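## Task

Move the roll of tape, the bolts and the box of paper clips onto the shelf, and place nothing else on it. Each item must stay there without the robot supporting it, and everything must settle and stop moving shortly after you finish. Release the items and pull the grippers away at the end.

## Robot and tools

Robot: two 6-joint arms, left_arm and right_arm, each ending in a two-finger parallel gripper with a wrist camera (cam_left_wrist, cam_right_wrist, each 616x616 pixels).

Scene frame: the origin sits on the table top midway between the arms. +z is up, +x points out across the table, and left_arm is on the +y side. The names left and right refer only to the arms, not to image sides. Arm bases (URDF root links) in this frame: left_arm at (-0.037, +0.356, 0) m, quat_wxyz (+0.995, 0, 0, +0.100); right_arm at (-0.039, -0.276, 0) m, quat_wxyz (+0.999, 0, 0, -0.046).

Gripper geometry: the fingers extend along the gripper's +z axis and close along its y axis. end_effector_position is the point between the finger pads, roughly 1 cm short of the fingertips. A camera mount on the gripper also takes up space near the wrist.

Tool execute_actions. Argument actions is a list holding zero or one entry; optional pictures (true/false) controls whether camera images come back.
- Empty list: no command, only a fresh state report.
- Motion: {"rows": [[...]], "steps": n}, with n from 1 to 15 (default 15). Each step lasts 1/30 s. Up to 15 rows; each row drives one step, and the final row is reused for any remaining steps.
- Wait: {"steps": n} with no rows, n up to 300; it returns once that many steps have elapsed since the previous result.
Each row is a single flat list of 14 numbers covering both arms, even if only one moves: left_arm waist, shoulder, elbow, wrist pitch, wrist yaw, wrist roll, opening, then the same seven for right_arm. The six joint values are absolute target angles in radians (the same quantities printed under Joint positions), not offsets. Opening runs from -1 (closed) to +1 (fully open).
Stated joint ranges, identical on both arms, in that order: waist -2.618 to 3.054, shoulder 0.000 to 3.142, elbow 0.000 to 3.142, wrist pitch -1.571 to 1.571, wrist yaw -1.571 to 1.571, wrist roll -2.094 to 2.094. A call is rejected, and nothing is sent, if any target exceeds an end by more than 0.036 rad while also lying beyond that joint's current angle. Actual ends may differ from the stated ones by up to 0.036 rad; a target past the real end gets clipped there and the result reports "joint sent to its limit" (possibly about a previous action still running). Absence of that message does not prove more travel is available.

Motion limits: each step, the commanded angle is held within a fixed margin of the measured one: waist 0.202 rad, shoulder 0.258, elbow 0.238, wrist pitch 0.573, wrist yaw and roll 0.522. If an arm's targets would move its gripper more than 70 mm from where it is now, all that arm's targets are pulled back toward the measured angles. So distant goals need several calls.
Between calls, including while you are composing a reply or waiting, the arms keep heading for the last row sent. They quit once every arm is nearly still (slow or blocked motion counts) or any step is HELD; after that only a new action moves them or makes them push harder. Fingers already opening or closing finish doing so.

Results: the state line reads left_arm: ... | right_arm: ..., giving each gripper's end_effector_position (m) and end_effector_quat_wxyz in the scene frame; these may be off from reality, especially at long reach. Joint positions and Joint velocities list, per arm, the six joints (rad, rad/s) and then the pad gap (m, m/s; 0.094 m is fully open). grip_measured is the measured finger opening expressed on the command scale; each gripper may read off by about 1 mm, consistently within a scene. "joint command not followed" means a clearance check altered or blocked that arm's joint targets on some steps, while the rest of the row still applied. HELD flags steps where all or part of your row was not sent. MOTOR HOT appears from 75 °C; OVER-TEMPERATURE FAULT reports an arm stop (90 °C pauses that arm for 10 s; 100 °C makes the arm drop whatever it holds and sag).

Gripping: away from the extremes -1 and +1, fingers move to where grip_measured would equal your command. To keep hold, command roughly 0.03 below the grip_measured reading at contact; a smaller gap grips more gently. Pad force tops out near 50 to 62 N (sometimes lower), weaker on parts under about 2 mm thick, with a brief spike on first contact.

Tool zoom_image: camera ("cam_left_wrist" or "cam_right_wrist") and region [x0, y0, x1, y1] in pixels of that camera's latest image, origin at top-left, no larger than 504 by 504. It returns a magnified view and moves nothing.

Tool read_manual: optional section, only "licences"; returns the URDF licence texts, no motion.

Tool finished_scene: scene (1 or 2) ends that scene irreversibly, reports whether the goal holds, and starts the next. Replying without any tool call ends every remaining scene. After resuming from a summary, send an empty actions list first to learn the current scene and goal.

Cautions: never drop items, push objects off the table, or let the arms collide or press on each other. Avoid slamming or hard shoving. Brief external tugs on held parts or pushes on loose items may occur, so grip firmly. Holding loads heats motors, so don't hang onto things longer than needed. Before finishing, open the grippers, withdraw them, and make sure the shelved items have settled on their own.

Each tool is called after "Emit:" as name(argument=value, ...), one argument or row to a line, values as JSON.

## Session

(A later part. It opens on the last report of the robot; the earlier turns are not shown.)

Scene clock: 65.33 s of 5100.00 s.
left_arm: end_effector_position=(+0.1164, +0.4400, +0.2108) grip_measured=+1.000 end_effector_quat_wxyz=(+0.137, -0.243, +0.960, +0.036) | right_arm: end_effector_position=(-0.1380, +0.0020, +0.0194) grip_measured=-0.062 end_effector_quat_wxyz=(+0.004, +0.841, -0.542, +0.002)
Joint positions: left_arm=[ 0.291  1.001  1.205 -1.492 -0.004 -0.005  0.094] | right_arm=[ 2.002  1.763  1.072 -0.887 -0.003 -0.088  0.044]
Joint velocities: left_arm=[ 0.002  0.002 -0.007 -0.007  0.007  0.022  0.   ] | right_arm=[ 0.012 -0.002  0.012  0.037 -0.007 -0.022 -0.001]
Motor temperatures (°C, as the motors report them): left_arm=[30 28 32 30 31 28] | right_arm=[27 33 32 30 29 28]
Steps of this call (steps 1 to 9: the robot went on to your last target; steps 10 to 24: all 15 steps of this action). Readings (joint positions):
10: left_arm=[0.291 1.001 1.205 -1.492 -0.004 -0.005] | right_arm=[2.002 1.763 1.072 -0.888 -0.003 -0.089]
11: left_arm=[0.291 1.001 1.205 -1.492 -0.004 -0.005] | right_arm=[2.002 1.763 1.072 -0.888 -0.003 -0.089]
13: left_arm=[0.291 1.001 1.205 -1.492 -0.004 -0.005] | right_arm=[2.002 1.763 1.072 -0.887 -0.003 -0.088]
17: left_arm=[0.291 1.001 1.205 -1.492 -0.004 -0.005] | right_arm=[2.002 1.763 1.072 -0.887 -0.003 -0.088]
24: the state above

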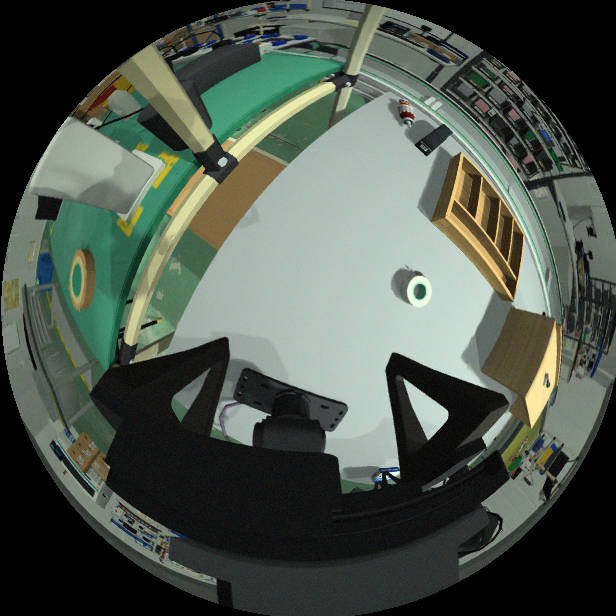

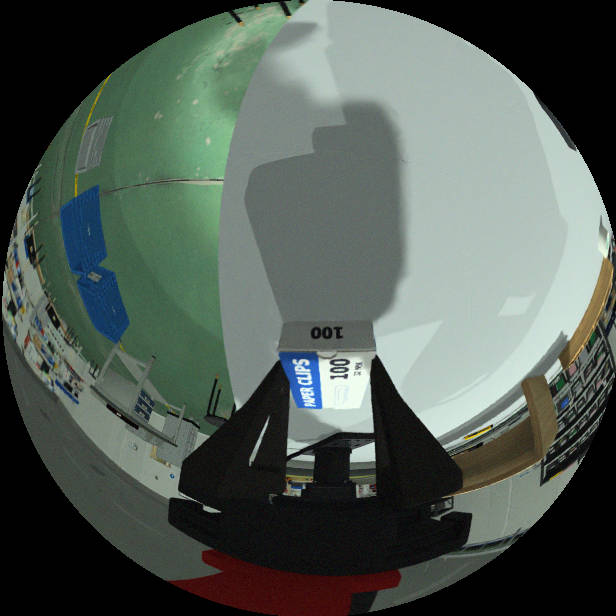

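Emit:
execute_actions(
  actions=[
    {"rows":[[0.3,1.0,1.2,-1.5,0,0,1,1.8,1.3,1.5,-1.55,0,0,-0.09]],"steps":15},
  ],
  pictures=false,
)

Emit:
execute_actions(
  actions=[
    {"rows":[[0.3,1.0,1.2,-1.5,0,0,1,0.0,1.4,1.75,-1.56,0,0,-0.09]],"steps":15},
  ],
  pictures=false,
)

Emit:
execute_actions(
  actions=[
    {"steps":22},
  ],
  pictures=false,
)

Emit:
execute_actions(
  actions=[
    {"rows":[[0.3,1.0,1.2,-1.5,0,0,1,0.0,1.9,2.08,-1.56,0,0,-0.09]],"steps":15},
  ],
  pictures=false,
)

Emit:
execute_actions(
  actions=[
    {"steps":10},
  ],
)

Scene clock: 67.67 s of 5100.00 s.
left_arm: end_effector_position=(+0.1164, +0.4400, +0.2108) grip_measured=+1.000 end_effector_quat_wxyz=(+0.137, -0.243, +0.960, +0.036) | right_arm: end_effector_position=(-0.0779, -0.0243, +0.2502) grip_measured=-0.063 end_effector_quat_wxyz=(-0.112, +0.752, -0.636, -0.133)
Joint positions: left_arm=[ 0.291  1.001  1.205 -1.492 -0.004 -0.005  0.094] | right_arm=[ 1.809  1.279  1.5   -1.442 -0.009 -0.019  0.044]
Joint velocities: left_arm=[-0.017 -0.007 -0.002 -0.037  0.037 -0.037  0.   ] | right_arm=[ 0.002 -0.422  0.188 -0.637  0.037  0.051 -0.   ]
Motor temperatures (°C, as the motors report them): left_arm=[30 28 32 30 31 28] | right_arm=[27 33 32 30 29 28]
Steps of this call (steps 1 to 15: the robot went on to your last target; steps 16 to 55: nothing new was sent; steps 56 to 70: all 15 steps of this action). Readings (joint positions):
56: left_arm=[0.291 1.001 1.205 -1.492 -0.004 -0.005] | right_arm=[1.991 1.755 1.085 -0.922 -0.009 -0.084]
57: left_arm=[0.291 1.001 1.205 -1.492 -0.004 -0.005] | right_arm=[1.971 1.738 1.104 -0.978 -0.012 -0.079]
59: left_arm=[0.291 1.001 1.205 -1.492 -0.004 -0.005] | right_arm=[1.915 1.677 1.155 -1.085 -0.012 -0.068]
63: left_arm=[0.291 1.001 1.205 -1.492 -0.004 -0.005] | right_arm=[1.841 1.520 1.293 -1.237 -0.009 -0.048]
70: the state above

Scene clock: 68.17 s of 5100.00 s.
left_arm: end_effector_position=(+0.1164, +0.4400, +0.2108) grip_measured=+1.000 end_effector_quat_wxyz=(+0.137, -0.243, +0.960, +0.036) | right_arm: end_effector_position=(+0.1868, -0.1103, +0.2801) grip_measured=-0.063 end_effector_quat_wxyz=(+0.170, -0.308, +0.934, +0.058)
Joint positions: left_arm=[ 0.291  1.001  1.205 -1.492 -0.004 -0.005  0.094] | right_arm=[ 0.72   1.411  1.727 -1.526 -0.006 -0.008  0.044]
Joint velocities: left_arm=[-0.002 -0.017 -0.017 -0.037  0.007 -0.037  0.   ] | right_arm=[-2.151  0.002 -0.007 -0.095  0.081  0.037 -0.   ]
Motor temperatures (°C, as the motors report them): left_arm=[30 28 32 30 31 28] | right_arm=[27 33 32 30 29 28]
Steps of this call (steps 1 to 15: all 15 steps of this action). Readings (joint positions):
1: left_arm=[0.291 1.001 1.205 -1.492 -0.004 -0.005] | right_arm=[1.775 1.290 1.547 -1.496 -0.027 -0.019]
2: left_arm=[0.291 1.001 1.205 -1.492 -0.004 -0.005] | right_arm=[1.708 1.322 1.617 -1.534 -0.030 -0.018]
4: left_arm=[0.291 1.001 1.205 -1.492 -0.004 -0.005] | right_arm=[1.558 1.372 1.708 -1.520 -0.026 -0.015]
8: left_arm=[0.291 1.001 1.205 -1.492 -0.004 -0.005] | right_arm=[1.256 1.405 1.727 -1.514 -0.016 -0.011]
15: the state above

Scene clock: 68.90 s of 5100.00 s.
left_arm: end_effector_position=(+0.1164, +0.4400, +0.2108) grip_measured=+1.000 end_effector_quat_wxyz=(+0.137, -0.243, +0.960, +0.036) | right_arm: end_effector_position=(+0.2336, -0.3037, +0.2778) grip_measured=-0.063 end_effector_quat_wxyz=(+0.166, +0.047, +0.985, -0.014)
Joint positions: left_arm=[ 0.291  1.001  1.205 -1.492 -0.004 -0.005  0.094] | right_arm=[-0.004  1.411  1.727 -1.553  0.012 -0.003  0.044]
Joint velocities: left_arm=[-0.002  0.012  0.017  0.051 -0.037  0.007  0.   ] | right_arm=[-0.002 -0.002 -0.007  0.037  0.037  0.051  0.   ]
Motor temperatures (°C, as the motors report them): left_arm=[30 28 32 30 31 28] | right_arm=[27 33 32 30 29 28]
Steps of this call (steps 1 to 22: the robot went on to your last target). Readings (joint positions):
1: left_arm=[0.291 1.001 1.205 -1.492 -0.004 -0.005] | right_arm=[0.644 1.411 1.727 -1.527 -0.005 -0.008]
2: left_arm=[0.291 1.001 1.205 -1.492 -0.004 -0.005] | right_arm=[0.567 1.411 1.727 -1.527 -0.005 -0.008]
4: left_arm=[0.291 1.001 1.205 -1.492 -0.004 -0.005] | right_arm=[0.414 1.411 1.727 -1.528 -0.004 -0.007]
8: left_arm=[0.291 1.001 1.205 -1.492 -0.004 -0.005] | right_arm=[0.110 1.411 1.727 -1.529 -0.002 -0.007]
22: the state above

Scene clock: 69.40 s of 5100.00 s.
left_arm: end_effector_position=(+0.1164, +0.4400, +0.2108) grip_measured=+1.000 end_effector_quat_wxyz=(+0.137, -0.243, +0.960, +0.036) | right_arm: end_effector_position=(+0.3496, -0.3146, +0.2115) grip_measured=-0.063 end_effector_quat_wxyz=(+0.083, +0.047, +0.995, -0.009)
Joint positions: left_arm=[ 0.291  1.001  1.205 -1.492 -0.004 -0.005  0.094] | right_arm=[-0.004  1.935  2.065 -1.535  0.01  -0.003  0.044]
Joint velocities: left_arm=[-0.007  0.002  0.002  0.037  0.007 -0.007  0.   ] | right_arm=[ 0.002 -0.344 -0.002 -0.168  0.007 -0.007 -0.   ]
Motor temperatures (°C, as the motors report them): left_arm=[30 28 32 30 31 28] | right_arm=[27 33 32 30 29 28]
Steps of this call (steps 1 to 15: all 15 steps of this action). Readings (joint positions):
1: left_arm=[0.291 1.001 1.205 -1.492 -0.004 -0.005] | right_arm=[-0.004 1.448 1.774 -1.578 0.011 -0.003]
2: left_arm=[0.291 1.001 1.205 -1.492 -0.004 -0.005] | right_arm=[-0.004 1.512 1.865 -1.578 0.011 -0.003]
4: left_arm=[0.291 1.001 1.205 -1.492 -0.004 -0.005] | right_arm=[-0.004 1.658 2.021 -1.553 0.011 -0.003]
8: left_arm=[0.291 1.001 1.205 -1.492 -0.004 -0.005] | right_arm=[-0.004 1.879 2.070 -1.518 0.011 -0.003]
15: the state above

Scene clock: 69.73 s of 5100.00 s.
left_arm: end_effector_position=(+0.1164, +0.4400, +0.2108) grip_measured=+1.000 end_effector_quat_wxyz=(+0.137, -0.243, +0.960, +0.036) | right_arm: end_effector_position=(+0.3423, -0.3139, +0.2221) grip_measured=-0.063 end_effector_quat_wxyz=(+0.089, +0.047, +0.995, -0.009)
Joint positions: left_arm=[ 0.291  1.001  1.205 -1.492 -0.004 -0.005  0.094] | right_arm=[-0.004  1.904  2.065 -1.552  0.01  -0.003  0.044]
Joint velocities: left_arm=[-0.002 -0.002 -0.002 -0.037  0.022  0.037  0.   ] | right_arm=[-0.002  0.002  0.007 -0.066 -0.037  0.022 -0.002]
Motor temperatures (°C, as the motors report them): left_arm=[30 28 32 30 31 28] | right_arm=[27 33 32 30 29 28]
Steps of this call (steps 1 to 10: the robot went on to your last target). Readings (joint positions):
1: left_arm=[0.291 1.001 1.205 -1.492 -0.004 -0.005] | right_arm=[-0.004 1.924 2.065 -1.539 0.010 -0.003]
2: left_arm=[0.291 1.001 1.205 -1.492 -0.004 -0.005] | right_arm=[-0.004 1.915 2.065 -1.542 0.010 -0.003]
4: left_arm=[0.291 1.001 1.205 -1.492 -0.004 -0.005] | right_arm=[-0.004 1.905 2.065 -1.548 0.010 -0.003]
8: left_arm=[0.291 1.001 1.205 -1.492 -0.004 -0.005] | right_arm=[-0.004 1.904 2.065 -1.552 0.010 -0.003]
10: the state above

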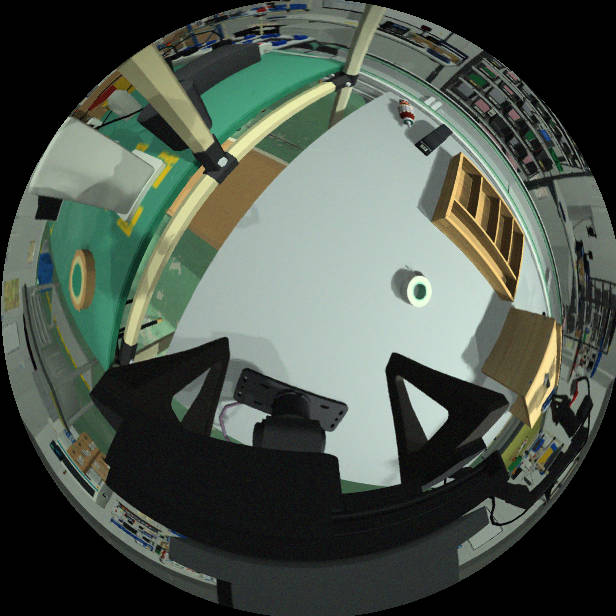

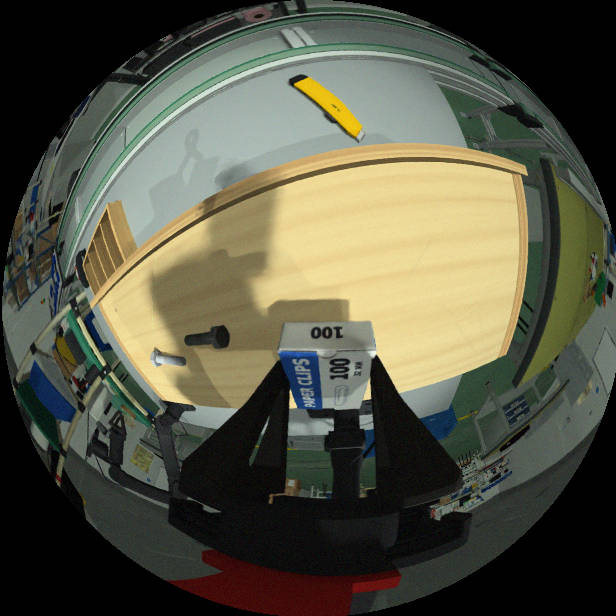

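Emit:
execute_actions(
  actions=[
    {"rows":[[0.3,1.0,1.2,-1.5,0,0,1,0.0,2.0,2.08,-1.5,0,0,-0.09]],"steps":15},
  ],
)

Scene clock: 71.03 s of 5100.00 s.
left_arm: end_effector_position=(+0.1164, +0.4400, +0.2108) grip_measured=+1.000 end_effector_quat_wxyz=(+0.137, -0.243, +0.960, +0.036) | right_arm: end_effector_position=(+0.3594, -0.3153, +0.1969) grip_measured=-0.063 end_effector_quat_wxyz=(+0.072, +0.047, +0.996, -0.008)
Joint positions: left_arm=[ 0.291  1.001  1.205 -1.492 -0.004 -0.005  0.094] | right_arm=[-0.004  1.983  2.075 -1.518  0.008 -0.002  0.044]
Joint velocities: left_arm=[-0.002 -0.002 -0.007 -0.022  0.022  0.007  0.   ] | right_arm=[-0.002  0.007  0.012  0.066 -0.022 -0.037  0.002]
Motor temperatures (°C, as the motors report them): left_arm=[30 28 32 30 31 28] | right_arm=[27 34 32 30 29 28]
Steps of this call (steps 1 to 24: the robot went on to your last target; steps 25 to 39: all 15 steps of this action). Readings (joint positions):
25: left_arm=[0.291 1.001 1.205 -1.492 -0.004 -0.005] | right_arm=[-0.004 1.912 2.067 -1.552 0.010 -0.003]
26: left_arm=[0.291 1.001 1.205 -1.492 -0.004 -0.005] | right_arm=[-0.004 1.924 2.070 -1.546 0.010 -0.003]
28: left_arm=[0.291 1.001 1.205 -1.492 -0.004 -0.005] | right_arm=[-0.004 1.958 2.070 -1.531 0.010 -0.003]
32: left_arm=[0.291 1.001 1.205 -1.492 -0.004 -0.005] | right_arm=[-0.004 1.982 2.075 -1.520 0.009 -0.002]
39: the state above

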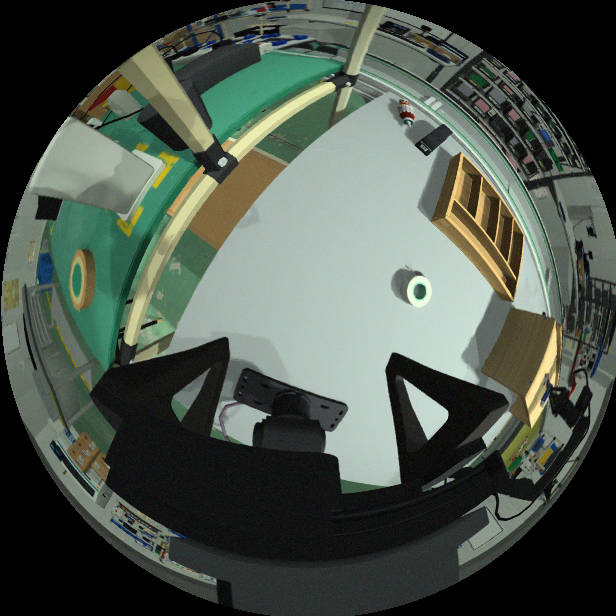

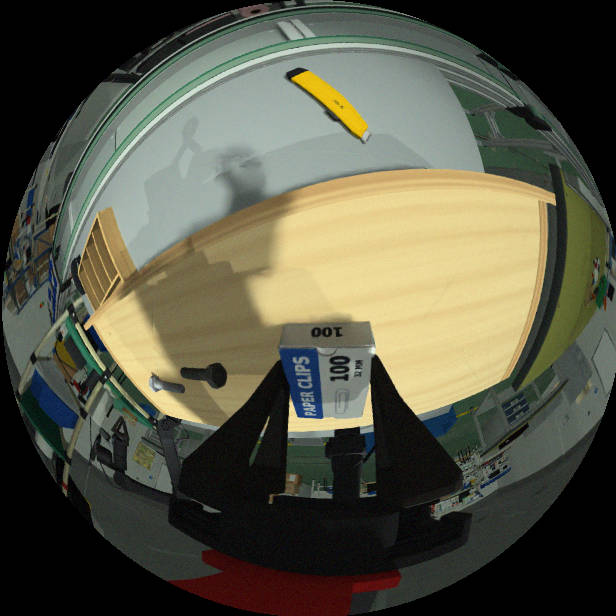

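Emit:
execute_actions(
  actions=[
    {"rows":[[0.3,1.0,1.2,-1.5,0,0,1,0.0,1.99,2.08,-1.5,0,0,0.4]],"steps":12},
  ],
  pictures=false,
)

Emit:
execute_actions(
  actions=[
    {"rows":[[0.3,1.0,1.2,-1.5,0,0,1,0.0,1.7,1.95,-1.56,0,0,0.4]],"steps":15},
  ],
)

Scene clock: 72.20 s of 5100.00 s.
left_arm: end_effector_position=(+0.1164, +0.4400, +0.2108) grip_measured=+1.000 end_effector_quat_wxyz=(+0.137, -0.243, +0.960, +0.036) | right_arm: end_effector_position=(+0.3610, -0.3154, +0.1970) grip_measured=+0.398 end_effector_quat_wxyz=(+0.075, +0.047, +0.996, -0.008)
Joint positions: left_arm=[ 0.291  1.001  1.205 -1.492 -0.004 -0.005  0.094] | right_arm=[-0.004  1.983  2.075 -1.512  0.008 -0.002  0.066]
Joint velocities: left_arm=[-0.002 -0.012 -0.002 -0.022 -0.007  0.022  0.   ] | right_arm=[ 0.002 -0.007 -0.007 -0.051 -0.081 -0.007  0.   ]
Motor temperatures (°C, as the motors report them): left_arm=[30 28 32 30 31 28] | right_arm=[27 34 32 30 29 28]
Steps of this call (steps 1 to 15: the robot went on to your last target; steps 16 to 23: nothing new was sent; steps 24 to 35: all 12 steps of this action). Readings (joint positions):
24: left_arm=[0.291 1.001 1.205 -1.492 -0.004 -0.005] | right_arm=[-0.004 1.983 2.075 -1.517 0.008 -0.002]
25: left_arm=[0.291 1.001 1.205 -1.492 -0.004 -0.005] | right_arm=[-0.004 1.983 2.075 -1.516 0.008 -0.002]
27: left_arm=[0.291 1.001 1.205 -1.492 -0.004 -0.005] | right_arm=[-0.004 1.983 2.075 -1.514 0.008 -0.002]
31: left_arm=[0.291 1.001 1.205 -1.492 -0.004 -0.005] | right_arm=[-0.004 1.983 2.075 -1.512 0.008 -0.002]
35: the state above

Scene clock: 72.70 s of 5100.00 s.
left_arm: end_effector_position=(+0.1164, +0.4400, +0.2108) grip_measured=+1.000 end_effector_quat_wxyz=(+0.137, -0.243, +0.960, +0.036) | right_arm: end_effector_position=(+0.3009, -0.3096, +0.2645) grip_measured=+0.398 end_effector_quat_wxyz=(+0.140, +0.047, +0.989, -0.011)
Joint positions: left_arm=[ 0.291  1.001  1.205 -1.492 -0.004 -0.005  0.094] | right_arm=[-0.004  1.69   1.957 -1.555  0.008 -0.002  0.066]
Joint velocities: left_arm=[-0.017 -0.007 -0.002 -0.051 -0.007 -0.081  0.   ] | right_arm=[-0.007  0.178  0.002  0.051 -0.022 -0.081 -0.   ]
Motor temperatures (°C, as the motors report them): left_arm=[30 28 32 30 31 28] | right_arm=[27 34 32 30 29 28]
Steps of this call (steps 1 to 15: all 15 steps of this action). Readings (joint positions):
1: left_arm=[0.291 1.001 1.205 -1.492 -0.004 -0.005] | right_arm=[-0.004 1.957 2.047 -1.495 0.008 -0.002]
2: left_arm=[0.291 1.001 1.205 -1.492 -0.004 -0.005] | right_arm=[-0.004 1.918 2.004 -1.495 0.008 -0.002]
4: left_arm=[0.291 1.001 1.205 -1.492 -0.004 -0.005] | right_arm=[-0.004 1.825 1.959 -1.523 0.008 -0.002]
8: left_arm=[0.291 1.001 1.205 -1.492 -0.004 -0.005] | right_arm=[-0.004 1.679 1.957 -1.545 0.008 -0.002]
15: the state above

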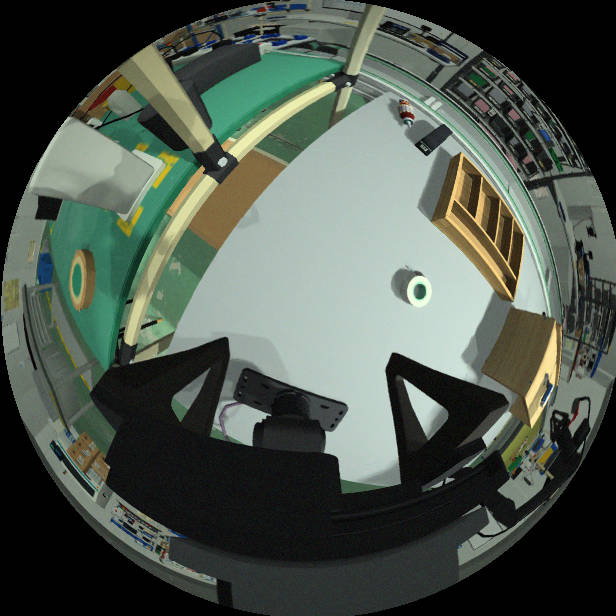

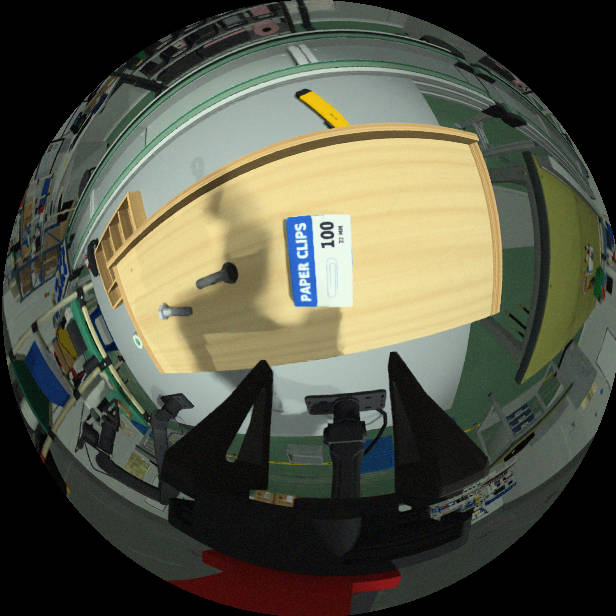

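Emit:
execute_actions(
  actions=[
    {"rows":[[-0.68,1.5,1.5,-1.5,0,0,0.6,-0.3,1.2,1.5,-1.55,0,0,0.4]],"steps":15},
  ],
  pictures=false,
)

Emit:
execute_actions(
  actions=[
    {"rows":[[-0.68,1.79,1.522,-1.3,0,0,0.6,-0.3,1.2,1.5,-1.55,0,0,0.4]],"steps":15},
  ],
  pictures=false,
)

Emit:
execute_actions(
  actions=[
    {"steps":12},
  ],
)

Scene clock: 74.93 s of 5100.00 s.
left_arm: end_effector_position=(+0.2042, +0.2321, +0.1812) grip_measured=+0.602 end_effector_quat_wxyz=(+0.023, +0.233, +0.972, -0.009) | right_arm: end_effector_position=(+0.1603, -0.3600, +0.2669) grip_measured=+0.398 end_effector_quat_wxyz=(+0.166, +0.194, +0.966, -0.038)
Joint positions: left_arm=[-0.675  1.536  1.483 -1.468  0.007 -0.005  0.075] | right_arm=[-0.303  1.186  1.523 -1.564  0.009 -0.002  0.066]
Joint velocities: left_arm=[-0.96  -0.208 -0.007 -0.095  0.227  0.007 -0.002] | right_arm=[ 0.012  0.164 -0.002  0.007  0.037 -0.037  0.   ]
Motor temperatures (°C, as the motors report them): left_arm=[30 28 32 30 31 28] | right_arm=[27 34 32 30 29 28]
Steps of this call (steps 1 to 15: the robot went on to your last target; steps 16 to 52: nothing new was sent; steps 53 to 67: all 15 steps of this action). Readings (joint positions):
53: left_arm=[0.254 1.039 1.247 -1.529 -0.016 -0.007] | right_arm=[-0.022 1.670 1.914 -1.525 -0.005 -0.003]
54: left_arm=[0.188 1.105 1.322 -1.555 -0.016 -0.007] | right_arm=[-0.061 1.623 1.843 -1.506 -0.012 -0.003]
56: left_arm=[0.061 1.253 1.442 -1.531 -0.016 -0.006] | right_arm=[-0.173 1.508 1.706 -1.506 -0.011 -0.003]
60: left_arm=[-0.201 1.502 1.490 -1.476 -0.016 -0.007] | right_arm=[-0.302 1.250 1.524 -1.551 0.010 -0.002]
67: the state above

Scene clock: 75.43 s of 5100.00 s.
left_arm: end_effector_position=(+0.2470, +0.2053, +0.1102) grip_measured=+0.602 end_effector_quat_wxyz=(-0.027, +0.239, +0.971, +0.003) | right_arm: end_effector_position=(+0.1630, -0.3611, +0.2653) grip_measured=+0.398 end_effector_quat_wxyz=(+0.164, +0.194, +0.967, -0.038)
Joint positions: left_arm=[-0.689  1.813  1.507 -1.319  0.007 -0.005  0.075] | right_arm=[-0.303  1.197  1.523 -1.559  0.009 -0.002  0.066]
Joint velocities: left_arm=[-0.007 -0.051  0.012 -0.022 -0.066 -0.037  0.001] | right_arm=[-0.027  0.002  0.002 -0.007 -0.007 -0.022  0.   ]
Motor temperatures (°C, as the motors report them): left_arm=[30 28 32 30 31 28] | right_arm=[27 33 32 30 29 28]
Steps of this call (steps 1 to 15: all 15 steps of this action). Readings (joint positions):
1: left_arm=[-0.696 1.554 1.492 -1.470 0.013 -0.005] | right_arm=[-0.303 1.191 1.523 -1.563 0.009 -0.002]
2: left_arm=[-0.700 1.589 1.509 -1.459 0.015 -0.005] | right_arm=[-0.303 1.195 1.523 -1.561 0.009 -0.002]
4: left_arm=[-0.696 1.694 1.520 -1.403 0.012 -0.005] | right_arm=[-0.303 1.197 1.523 -1.559 0.009 -0.002]
8: left_arm=[-0.689 1.834 1.510 -1.329 0.008 -0.005] | right_arm=[-0.303 1.197 1.523 -1.559 0.009 -0.002]
15: the state above

Scene clock: 75.83 s of 5100.00 s.
left_arm: end_effector_position=(+0.2473, +0.2051, +0.1104) grip_measured=+0.602 end_effector_quat_wxyz=(-0.026, +0.239, +0.971, +0.003) | right_arm: end_effector_position=(+0.1630, -0.3611, +0.2653) grip_measured=+0.398 end_effector_quat_wxyz=(+0.164, +0.194, +0.967, -0.038)
Joint positions: left_arm=[-0.689  1.812  1.507 -1.318  0.007 -0.005  0.075] | right_arm=[-0.303  1.197  1.523 -1.559  0.009 -0.002  0.066]
Joint velocities: left_arm=[-0.007  0.002 -0.002  0.022 -0.007  0.007 -0.001] | right_arm=[-0.002  0.017  0.002 -0.066 -0.037 -0.066 -0.   ]
Motor temperatures (°C, as the motors report them): left_arm=[30 29 32 30 31 28] | right_arm=[27 33 32 30 29 28]
Steps of this call (steps 1 to 12: the robot went on to your last target). Readings (joint positions):
1: left_arm=[-0.689 1.812 1.507 -1.319 0.007 -0.005] | right_arm=[-0.303 1.197 1.523 -1.559 0.009 -0.002]
2: left_arm=[-0.689 1.812 1.507 -1.319 0.007 -0.005] | right_arm=[-0.303 1.197 1.523 -1.559 0.009 -0.002]
4: left_arm=[-0.689 1.812 1.507 -1.318 0.007 -0.005] | right_arm=[-0.303 1.197 1.523 -1.559 0.009 -0.002]
8: left_arm=[-0.689 1.812 1.507 -1.318 0.007 -0.005] | right_arm=[-0.303 1.197 1.523 -1.559 0.009 -0.002]
12: the state above

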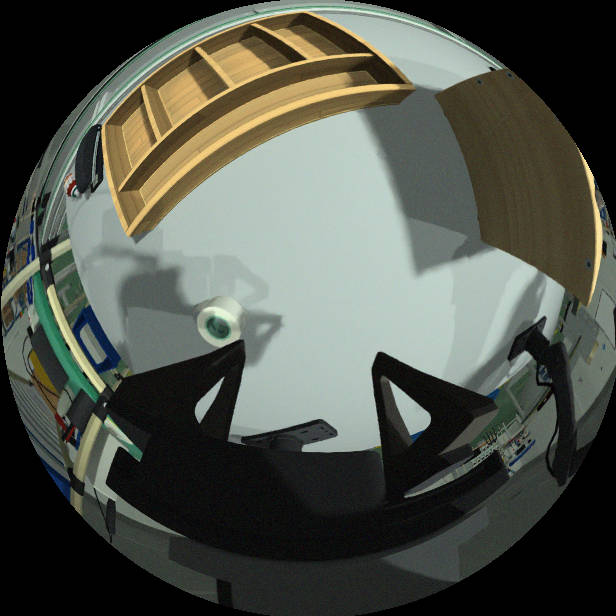

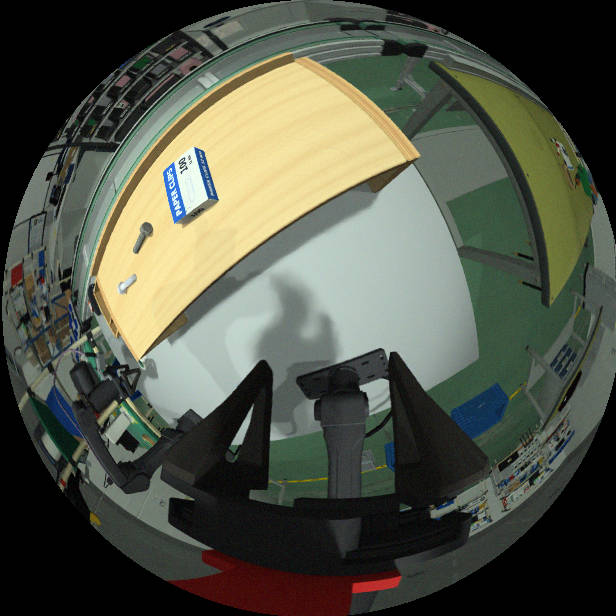

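Emit:
execute_actions(
  actions=[
    {"rows":[[-0.32,1.675,1.143,-1.04,0,0,0.8,-0.3,1.2,1.5,-1.55,0,0,0.4]],"steps":15},
  ],
  pictures=false,
)

Emit:
execute_actions(
  actions=[
    {"steps":12},
  ],
)

Scene clock: 78.47 s of 5100.00 s.
left_arm: end_effector_position=(+0.2395, +0.3269, +0.0522) grip_measured=+0.798 end_effector_quat_wxyz=(-0.030, +0.055, +0.998, +0.004) | right_arm: end_effector_position=(+0.1630, -0.3611, +0.2653) grip_measured=+0.398 end_effector_quat_wxyz=(+0.164, +0.194, +0.967, -0.038)
Joint positions: left_arm=[-0.313  1.699  1.135 -1.067 -0.005 -0.002  0.084] | right_arm=[-0.303  1.197  1.523 -1.559  0.009 -0.002  0.066]
Joint velocities: left_arm=[-0.002  0.002 -0.017  0.007  0.051 -0.022 -0.001] | right_arm=[-0.012 -0.002 -0.017  0.022  0.037  0.037  0.   ]
Motor temperatures (°C, as the motors report them): left_arm=[30 29 32 30 31 28] | right_arm=[27 33 32 30 29 28]
Steps of this call (steps 1 to 15: the robot went on to your last target; steps 16 to 64: nothing new was sent; steps 65 to 79: all 15 steps of this action). Readings (joint positions):
65: left_arm=[-0.669 1.786 1.457 -1.254 0.017 -0.003] | right_arm=[-0.303 1.197 1.523 -1.559 0.009 -0.002]
66: left_arm=[-0.628 1.748 1.379 -1.190 0.023 -0.002] | right_arm=[-0.303 1.197 1.523 -1.559 0.009 -0.002]
68: left_arm=[-0.501 1.700 1.243 -1.140 0.020 -0.002] | right_arm=[-0.303 1.197 1.523 -1.559 0.009 -0.002]
72: left_arm=[-0.296 1.699 1.137 -1.107 -0.008 -0.002] | right_arm=[-0.303 1.197 1.523 -1.559 0.009 -0.002]
79: the state above

Scene clock: 78.87 s of 5100.00 s.
left_arm: end_effector_position=(+0.2419, +0.3265, +0.0521) grip_measured=+0.798 end_effector_quat_wxyz=(-0.025, +0.055, +0.998, +0.004) | right_arm: end_effector_position=(+0.1630, -0.3611, +0.2653) grip_measured=+0.398 end_effector_quat_wxyz=(+0.164, +0.194, +0.967, -0.038)
Joint positions: left_arm=[-0.313  1.699  1.135 -1.058 -0.004 -0.002  0.084] | right_arm=[-0.303  1.197  1.523 -1.559  0.009 -0.002  0.066]
Joint velocities: left_arm=[-0.002  0.007  0.007 -0.007  0.007  0.007 -0.   ] | right_arm=[-0.017  0.017 -0.002 -0.022 -0.022  0.007  0.001]
Motor temperatures (°C, as the motors report them): left_arm=[30 29 32 30 31 28] | right_arm=[27 33 32 30 29 28]
Steps of this call (steps 1 to 12: the robot went on to your last target). Readings (joint positions):
1: left_arm=[-0.313 1.699 1.135 -1.065 -0.005 -0.002] | right_arm=[-0.303 1.197 1.523 -1.559 0.009 -0.002]
2: left_arm=[-0.313 1.699 1.135 -1.064 -0.005 -0.002] | right_arm=[-0.303 1.197 1.523 -1.559 0.009 -0.002]
4: left_arm=[-0.313 1.699 1.135 -1.061 -0.004 -0.002] | right_arm=[-0.303 1.197 1.523 -1.559 0.009 -0.002]
8: left_arm=[-0.313 1.699 1.135 -1.059 -0.004 -0.002] | right_arm=[-0.303 1.197 1.523 -1.559 0.009 -0.002]
12: the state above

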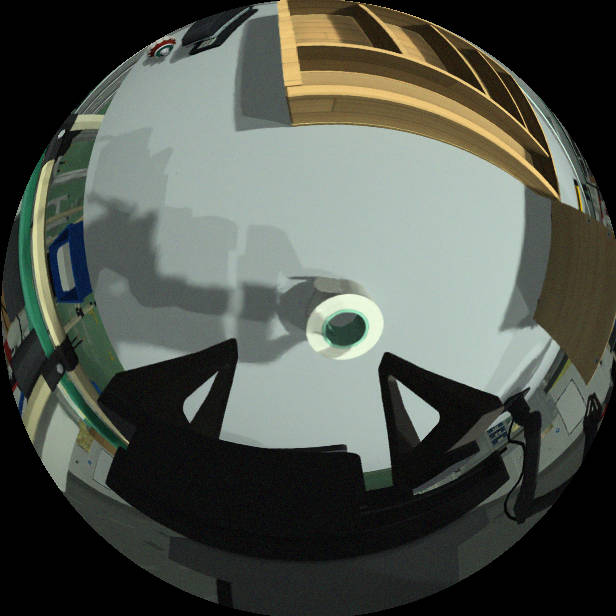

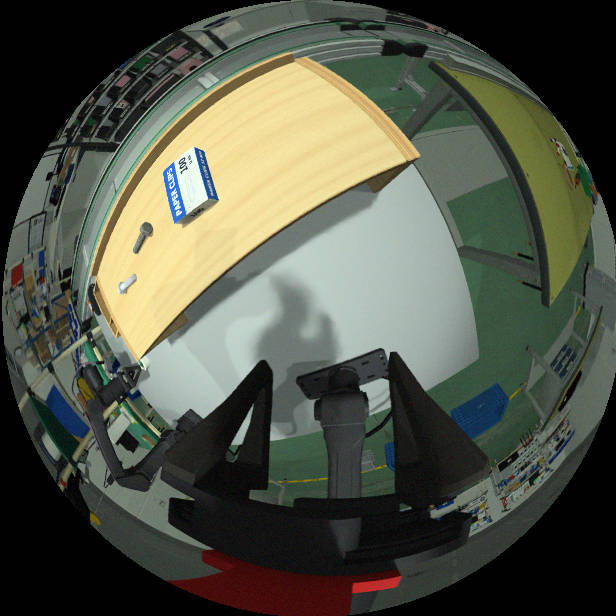

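Emit:
execute_actions(
  actions=[
    {"rows":[[-0.39,1.69,1.135,-1.04,0,0,1,-0.3,1.2,1.5,-1.55,0,0,0.4],[-0.39,1.69,1.135,-1.04,0,0,1,-0.3,1.2,1.5,-1.55,0,0,0.4],[-0.39,1.69,1.135,-1.04,0,0,1,-0.3,1.2,1.5,-1.55,0,0,0.4],[-0.39,1.69,1.135,-1.04,0,0,1,-0.3,1.2,1.5,-1.55,0,0,0.4],[-0.39,1.69,1.135,-1.04,0,0,1,-0.3,1.2,1.5,-1.55,0,0,0.4],[-0.39,1.69,1.135,-1.04,0,0,1,-0.3,1.2,1.5,-1.55,0,0,0.4],[-0.39,1.75,1.075,-0.885,0,0,1,-0.3,1.2,1.5,-1.55,0,0,0.4]],"steps":15},
  ],
  pictures=false,
)

Emit:
execute_actions(
  actions=[
    {"steps":10},
  ],
)

Scene clock: 80.30 s of 5100.00 s.
left_arm: end_effector_position=(+0.2455, +0.3031, +0.0216) grip_measured=+1.000 end_effector_quat_wxyz=(-0.020, +0.093, +0.995, +0.002) | right_arm: end_effector_position=(+0.1630, -0.3611, +0.2653) grip_measured=+0.398 end_effector_quat_wxyz=(+0.164, +0.194, +0.967, -0.038)
Joint positions: left_arm=[-0.39   1.759  1.075 -0.927 -0.    -0.002  0.094] | right_arm=[-0.303  1.197  1.523 -1.559  0.009 -0.002  0.066]
Joint velocities: left_arm=[-0.007 -0.007 -0.017  0.11  -0.066 -0.037  0.   ] | right_arm=[ 0.002  0.012 -0.002  0.022  0.022  0.037  0.001]
Motor temperatures (°C, as the motors report them): left_arm=[30 29 32 30 31 28] | right_arm=[27 33 31 30 29 28]
Steps of this call (steps 1 to 15: the robot went on to your last target; steps 16 to 28: nothing new was sent; steps 29 to 43: all 15 steps of this action). Readings (joint positions):
29: left_arm=[-0.320 1.699 1.135 -1.057 -0.007 -0.002] | right_arm=[-0.303 1.197 1.523 -1.559 0.009 -0.002]
30: left_arm=[-0.336 1.699 1.135 -1.057 -0.008 -0.002] | right_arm=[-0.303 1.197 1.523 -1.559 0.009 -0.002]
32: left_arm=[-0.371 1.699 1.135 -1.057 -0.005 -0.002] | right_arm=[-0.303 1.197 1.523 -1.559 0.009 -0.002]
36: left_arm=[-0.390 1.708 1.114 -1.006 -0.000 -0.002] | right_arm=[-0.303 1.197 1.523 -1.559 0.009 -0.002]
43: the state above

Scene clock: 80.63 s of 5100.00 s.
left_arm: end_effector_position=(+0.2510, +0.3020, +0.0214) grip_measured=+1.000 end_effector_quat_wxyz=(-0.009, +0.093, +0.996, +0.001) | right_arm: end_effector_position=(+0.1630, -0.3611, +0.2653) grip_measured=+0.398 end_effector_quat_wxyz=(+0.164, +0.194, +0.967, -0.038)
Joint positions: left_arm=[-0.39   1.759  1.075 -0.905 -0.    -0.002  0.094] | right_arm=[-0.303  1.197  1.523 -1.559  0.009 -0.002  0.066]
Joint velocities: left_arm=[-0.012 -0.027 -0.007 -0.007 -0.037 -0.007  0.   ] | right_arm=[-0.002  0.002 -0.002  0.037 -0.022  0.037 -0.002]
Motor temperatures (°C, as the motors report them): left_arm=[30 30 32 30 31 28] | right_arm=[27 33 31 30 29 28]
Steps of this call (steps 1 to 10: the robot went on to your last target). Readings (joint positions):
1: left_arm=[-0.390 1.759 1.075 -0.922 -0.000 -0.002] | right_arm=[-0.303 1.197 1.523 -1.559 0.009 -0.002]
2: left_arm=[-0.390 1.759 1.075 -0.917 -0.000 -0.002] | right_arm=[-0.303 1.197 1.523 -1.559 0.009 -0.002]
4: left_arm=[-0.390 1.759 1.075 -0.911 -0.000 -0.002] | right_arm=[-0.303 1.197 1.523 -1.559 0.009 -0.002]
8: left_arm=[-0.390 1.759 1.075 -0.906 -0.000 -0.002] | right_arm=[-0.303 1.197 1.523 -1.559 0.009 -0.002]
10: the state above

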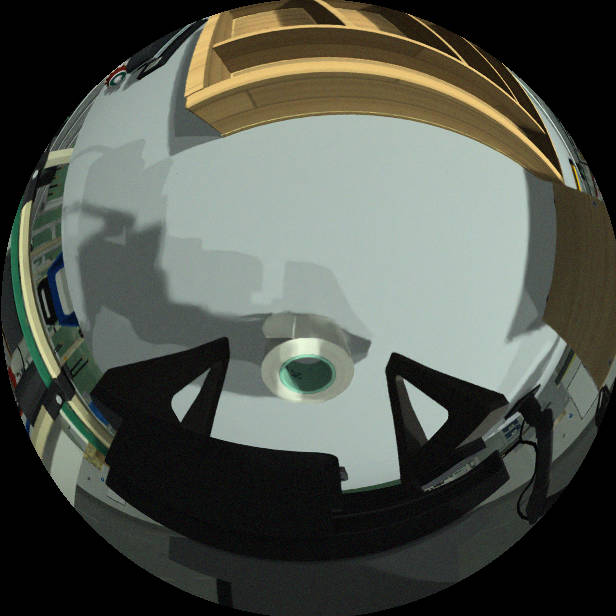

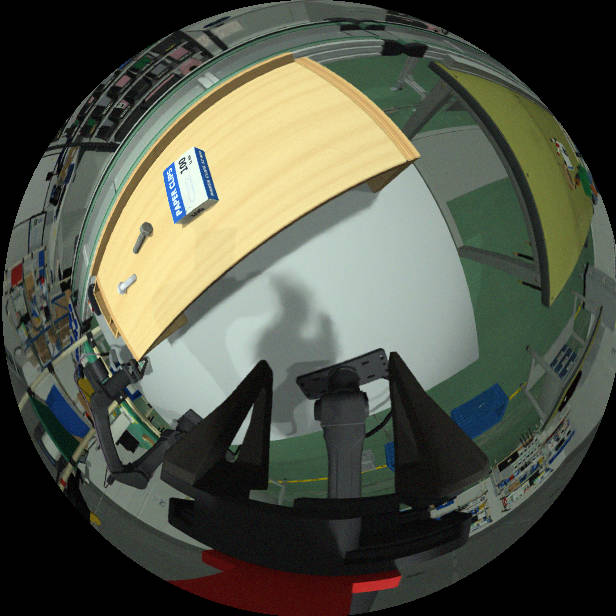

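Good. Close; expected diameter ≈.055–.06.

Emit:
execute_actions(
  actions=[
    {"rows":[[-0.39,1.75,1.075,-0.885,0,0,0.0,-0.3,1.2,1.5,-1.55,0,0,0.4]],"steps":15},
  ],
)

Scene clock: 81.53 s of 5100.00 s.
left_arm: end_effector_position=(+0.2516, +0.3019, +0.0214) grip_measured=+0.020 end_effector_quat_wxyz=(-0.007, +0.093, +0.996, +0.001) | right_arm: end_effector_position=(+0.1630, -0.3611, +0.2653) grip_measured=+0.398 end_effector_quat_wxyz=(+0.164, +0.194, +0.967, -0.038)
Joint positions: left_arm=[-0.39   1.759  1.075 -0.903 -0.    -0.002  0.048] | right_arm=[-0.303  1.197  1.523 -1.559  0.009 -0.002  0.066]
Joint velocities: left_arm=[ 0.002  0.007  0.002  0.022 -0.022 -0.051  0.   ] | right_arm=[-0.007  0.002 -0.017 -0.037  0.007  0.022 -0.001]
Motor temperatures (°C, as the motors report them): left_arm=[30 30 32 30 31 28] | right_arm=[27 32 31 30 29 28]
Steps of this call (steps 1 to 12: the robot went on to your last target; steps 13 to 27: all 15 steps of this action). Readings (joint positions):
13: left_arm=[-0.390 1.759 1.075 -0.903 -0.000 -0.002] | right_arm=[-0.303 1.197 1.523 -1.559 0.009 -0.002]
14: left_arm=[-0.390 1.759 1.075 -0.903 -0.000 -0.002] | right_arm=[-0.303 1.197 1.523 -1.559 0.009 -0.002]
16: left_arm=[-0.390 1.759 1.075 -0.903 -0.000 -0.002] | right_arm=[-0.303 1.197 1.523 -1.559 0.009 -0.002]
20: left_arm=[-0.390 1.759 1.075 -0.903 -0.000 -0.002] | right_arm=[-0.303 1.197 1.523 -1.559 0.009 -0.002]
27: the state above

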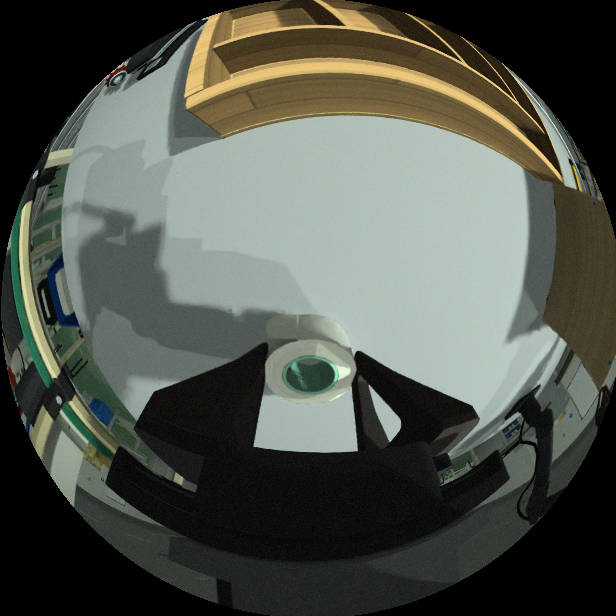

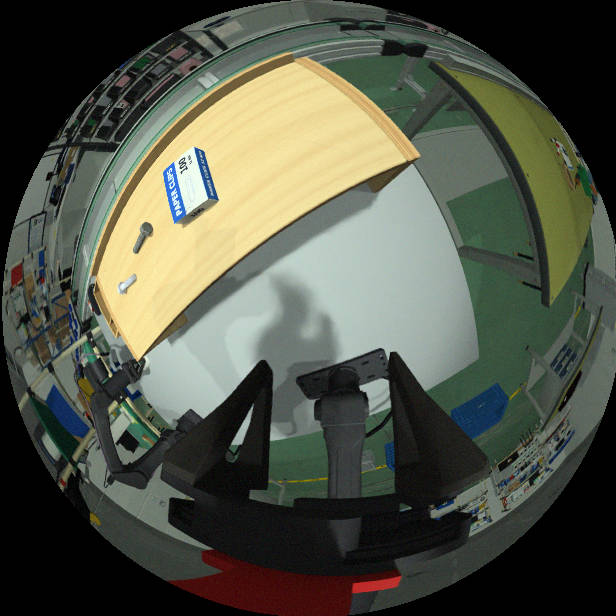

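Emit:
execute_actions(
  actions=[
    {"rows":[[-0.39,1.75,1.075,-0.885,0,0,-0.01,-0.3,1.2,1.5,-1.55,0,0,0.4],[-0.39,1.75,1.075,-0.885,0,0,-0.01,-0.3,1.2,1.5,-1.55,0,0,0.4],[-0.39,1.75,1.075,-0.885,0,0,-0.01,-0.3,1.2,1.5,-1.55,0,0,0.4],[-0.39,1.8,1.5,-1.3,0,0,-0.01,-0.3,1.2,1.5,-1.55,0,0,0.4]],"steps":15},
  ],
  pictures=false,
)

Emit:
execute_actions(
  actions=[
    {"rows":[[-1.355,1.9,1.6,-1.28,0,0,-0.01,-0.3,1.2,1.5,-1.55,0,0,0.4]],"steps":15},
  ],
  pictures=false,
)

Emit:
execute_actions(
  actions=[
    {"steps":15},
  ],
  pictures=false,
)

Emit:
execute_actions(
  actions=[
    {"rows":[[-1.355,2.07,1.53,-1.02,0,0,-0.01,-0.3,1.2,1.5,-1.55,0,0,0.4]],"steps":15},
  ],
  pictures=false,
)

Emit:
execute_actions(
  actions=[
    {"steps":10},
  ],
)

Scene clock: 84.23 s of 5100.00 s.
left_arm: end_effector_position=(+0.2935, +0.2939, +0.1104) grip_measured=+0.020 end_effector_quat_wxyz=(+0.008, +0.093, +0.996, -0.001) | right_arm: end_effector_position=(+0.1630, -0.3611, +0.2653) grip_measured=+0.398 end_effector_quat_wxyz=(+0.164, +0.194, +0.967, -0.038)
Joint positions: left_arm=[-0.39   1.801  1.495 -1.247 -0.    -0.002  0.048] | right_arm=[-0.303  1.197  1.523 -1.559  0.009 -0.002  0.066]
Joint velocities: left_arm=[ 0.002  0.042 -0.027 -0.344 -0.037 -0.022  0.   ] | right_arm=[ 0.007 -0.002 -0.002 -0.007 -0.007 -0.022 -0.   ]
Motor temperatures (°C, as the motors report them): left_arm=[30 30 32 30 31 28] | right_arm=[27 32 31 30 29 28]
Steps of this call (steps 1 to 15: the robot went on to your last target; steps 16 to 66: nothing new was sent; steps 67 to 81: all 15 steps of this action). Readings (joint positions):
67: left_arm=[-0.390 1.759 1.075 -0.903 -0.000 -0.002] | right_arm=[-0.303 1.197 1.523 -1.559 0.009 -0.002]
68: left_arm=[-0.390 1.759 1.075 -0.903 -0.000 -0.002] | right_arm=[-0.303 1.197 1.523 -1.559 0.009 -0.002]
70: left_arm=[-0.390 1.774 1.117 -0.974 -0.000 -0.002] | right_arm=[-0.303 1.197 1.523 -1.559 0.009 -0.002]
74: left_arm=[-0.390 1.826 1.392 -1.177 -0.000 -0.002] | right_arm=[-0.303 1.197 1.523 -1.559 0.009 -0.002]
81: the state above

Scene clock: 84.73 s of 5100.00 s.
left_arm: end_effector_position=(+0.1193, +0.0404, +0.0905) grip_measured=+0.020 end_effector_quat_wxyz=(-0.016, +0.528, +0.849, +0.010) | right_arm: end_effector_position=(+0.1630, -0.3611, +0.2653) grip_measured=+0.398 end_effector_quat_wxyz=(+0.164, +0.194, +0.967, -0.038)
Joint positions: left_arm=[-1.315  1.922  1.572 -1.258  0.001 -0.003  0.048] | right_arm=[-0.303  1.197  1.523 -1.559  0.009 -0.002  0.066]
Joint velocities: left_arm=[-1.663 -0.012 -0.007 -0.022  0.212  0.007  0.   ] | right_arm=[ 0.002 -0.002  0.002 -0.022 -0.022  0.007  0.   ]
Motor temperatures (°C, as the motors report them): left_arm=[30 30 32 30 31 28] | right_arm=[27 32 31 30 29 28]
Steps of this call (steps 1 to 15: all 15 steps of this action). Readings (joint positions):
1: left_arm=[-0.408 1.817 1.511 -1.270 -0.011 -0.003] | right_arm=[-0.303 1.197 1.523 -1.559 0.009 -0.002]
2: left_arm=[-0.445 1.840 1.537 -1.279 -0.019 -0.003] | right_arm=[-0.303 1.197 1.523 -1.559 0.009 -0.002]
4: left_arm=[-0.557 1.883 1.568 -1.267 -0.020 -0.003] | right_arm=[-0.303 1.197 1.523 -1.559 0.009 -0.002]
8: left_arm=[-0.828 1.921 1.572 -1.258 -0.013 -0.003] | right_arm=[-0.303 1.197 1.523 -1.559 0.009 -0.002]
15: the state above

Scene clock: 85.23 s of 5100.00 s.
left_arm: end_effector_position=(+0.1049, +0.0362, +0.0906) grip_measured=+0.020 end_effector_quat_wxyz=(-0.021, +0.545, +0.838, +0.011) | right_arm: end_effector_position=(+0.1630, -0.3611, +0.2653) grip_measured=+0.398 end_effector_quat_wxyz=(+0.164, +0.194, +0.967, -0.038)
Joint positions: left_arm=[-1.355  1.922  1.572 -1.267  0.005 -0.002  0.048] | right_arm=[-0.303  1.197  1.523 -1.559  0.009 -0.002  0.066]
Joint velocities: left_arm=[-0.007 -0.002 -0.002  0.037  0.11  -0.022  0.001] | right_arm=[ 0.007  0.007  0.007  0.037 -0.051 -0.095  0.   ]
Motor temperatures (°C, as the motors report them): left_arm=[30 30 32 30 31 28] | right_arm=[27 32 31 30 29 28]
Steps of this call (steps 1 to 15: the robot went on to your last target). Readings (joint positions):
1: left_arm=[-1.363 1.922 1.572 -1.258 0.008 -0.002] | right_arm=[-0.303 1.197 1.523 -1.559 0.009 -0.002]
2: left_arm=[-1.393 1.922 1.572 -1.258 0.016 -0.002] | right_arm=[-0.303 1.197 1.523 -1.559 0.009 -0.002]
4: left_arm=[-1.406 1.922 1.572 -1.261 0.021 -0.002] | right_arm=[-0.303 1.197 1.523 -1.559 0.009 -0.002]
8: left_arm=[-1.367 1.922 1.572 -1.265 0.012 -0.002] | right_arm=[-0.303 1.197 1.523 -1.559 0.009 -0.002]
15: the state above

Scene clock: 85.73 s of 5100.00 s.
left_arm: end_effector_position=(+0.1180, +0.0065, +0.0213) grip_measured=+0.020 end_effector_quat_wxyz=(-0.015, +0.545, +0.838, +0.007) | right_arm: end_effector_position=(+0.1630, -0.3611, +0.2653) grip_measured=+0.398 end_effector_quat_wxyz=(+0.164, +0.194, +0.967, -0.038)
Joint positions: left_arm=[-1.355  2.089  1.533 -1.047  0.005 -0.002  0.048] | right_arm=[-0.303  1.197  1.523 -1.559  0.009 -0.002  0.066]
Joint velocities: left_arm=[ 0.007 -0.002 -0.012 -0.007 -0.051  0.007  0.   ] | right_arm=[-0.012 -0.007 -0.007 -0.051  0.051  0.007  0.   ]
Motor temperatures (°C, as the motors report them): left_arm=[30 30 32 30 31 28] | right_arm=[27 32 31 31 29 28]
Steps of this call (steps 1 to 15: all 15 steps of this action). Readings (joint positions):
1: left_arm=[-1.355 1.935 1.570 -1.249 0.005 -0.002] | right_arm=[-0.303 1.197 1.523 -1.559 0.009 -0.002]
2: left_arm=[-1.355 1.958 1.570 -1.212 0.005 -0.002] | right_arm=[-0.303 1.197 1.523 -1.559 0.009 -0.002]
4: left_arm=[-1.355 2.024 1.561 -1.134 0.005 -0.002] | right_arm=[-0.303 1.197 1.523 -1.559 0.009 -0.002]
8: left_arm=[-1.355 2.091 1.533 -1.076 0.005 -0.002] | right_arm=[-0.303 1.197 1.523 -1.559 0.009 -0.002]
15: the state above

Scene clock: 86.07 s of 5100.00 s.
left_arm: end_effector_position=(+0.1180, +0.0063, +0.0213) grip_measured=+0.020 end_effector_quat_wxyz=(-0.015, +0.545, +0.838, +0.006) | right_arm: end_effector_position=(+0.1630, -0.3611, +0.2653) grip_measured=+0.398 end_effector_quat_wxyz=(+0.164, +0.194, +0.967, -0.038)
Joint positions: left_arm=[-1.355  2.089  1.533 -1.046  0.005 -0.002  0.048] | right_arm=[-0.303  1.197  1.523 -1.559  0.009 -0.002  0.066]
Joint velocities: left_arm=[ 0.002 -0.002  0.002  0.037 -0.037 -0.037 -0.   ] | right_arm=[-0.012  0.002 -0.002  0.007  0.066  0.037 -0.   ]
Motor temperatures (°C, as the motors report them): left_arm=[30 30 32 30 31 28] | right_arm=[27 32 31 31 29 28]
Steps of this call (steps 1 to 10: the robot went on to your last target). Readings (joint positions):
1: left_arm=[-1.355 2.089 1.533 -1.047 0.005 -0.002] | right_arm=[-0.303 1.197 1.523 -1.559 0.009 -0.002]
2: left_arm=[-1.355 2.089 1.533 -1.047 0.005 -0.002] | right_arm=[-0.303 1.197 1.523 -1.559 0.009 -0.002]
4: left_arm=[-1.355 2.089 1.533 -1.046 0.005 -0.002] | right_arm=[-0.303 1.197 1.523 -1.559 0.009 -0.002]
8: left_arm=[-1.355 2.089 1.533 -1.046 0.005 -0.002] | right_arm=[-0.303 1.197 1.523 -1.559 0.009 -0.002]
10: the state above

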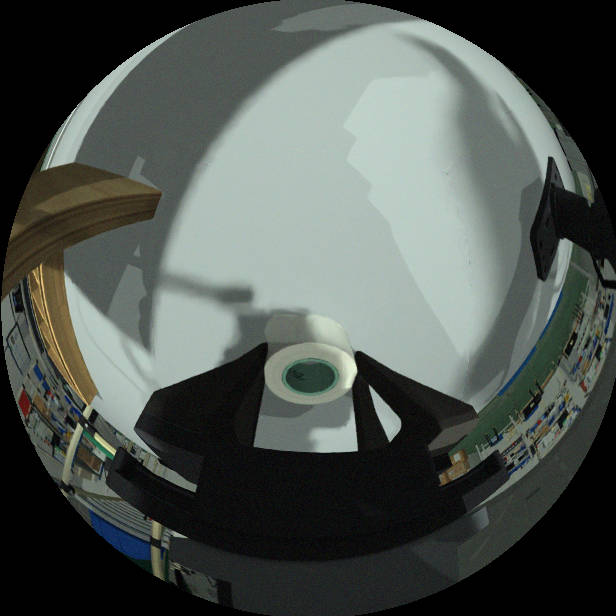

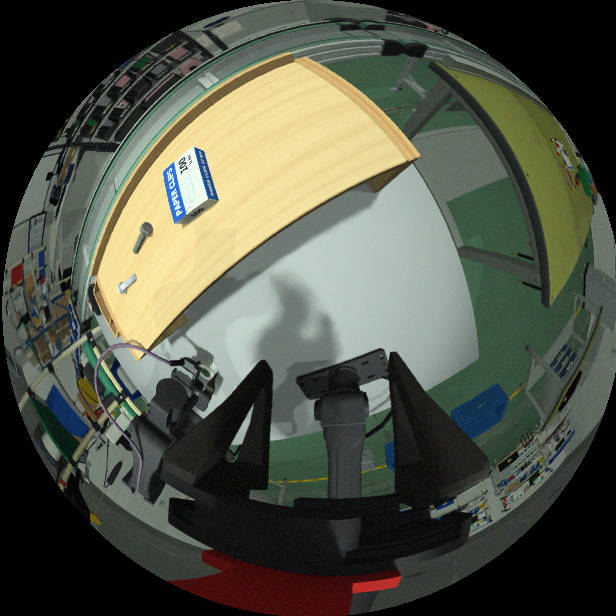

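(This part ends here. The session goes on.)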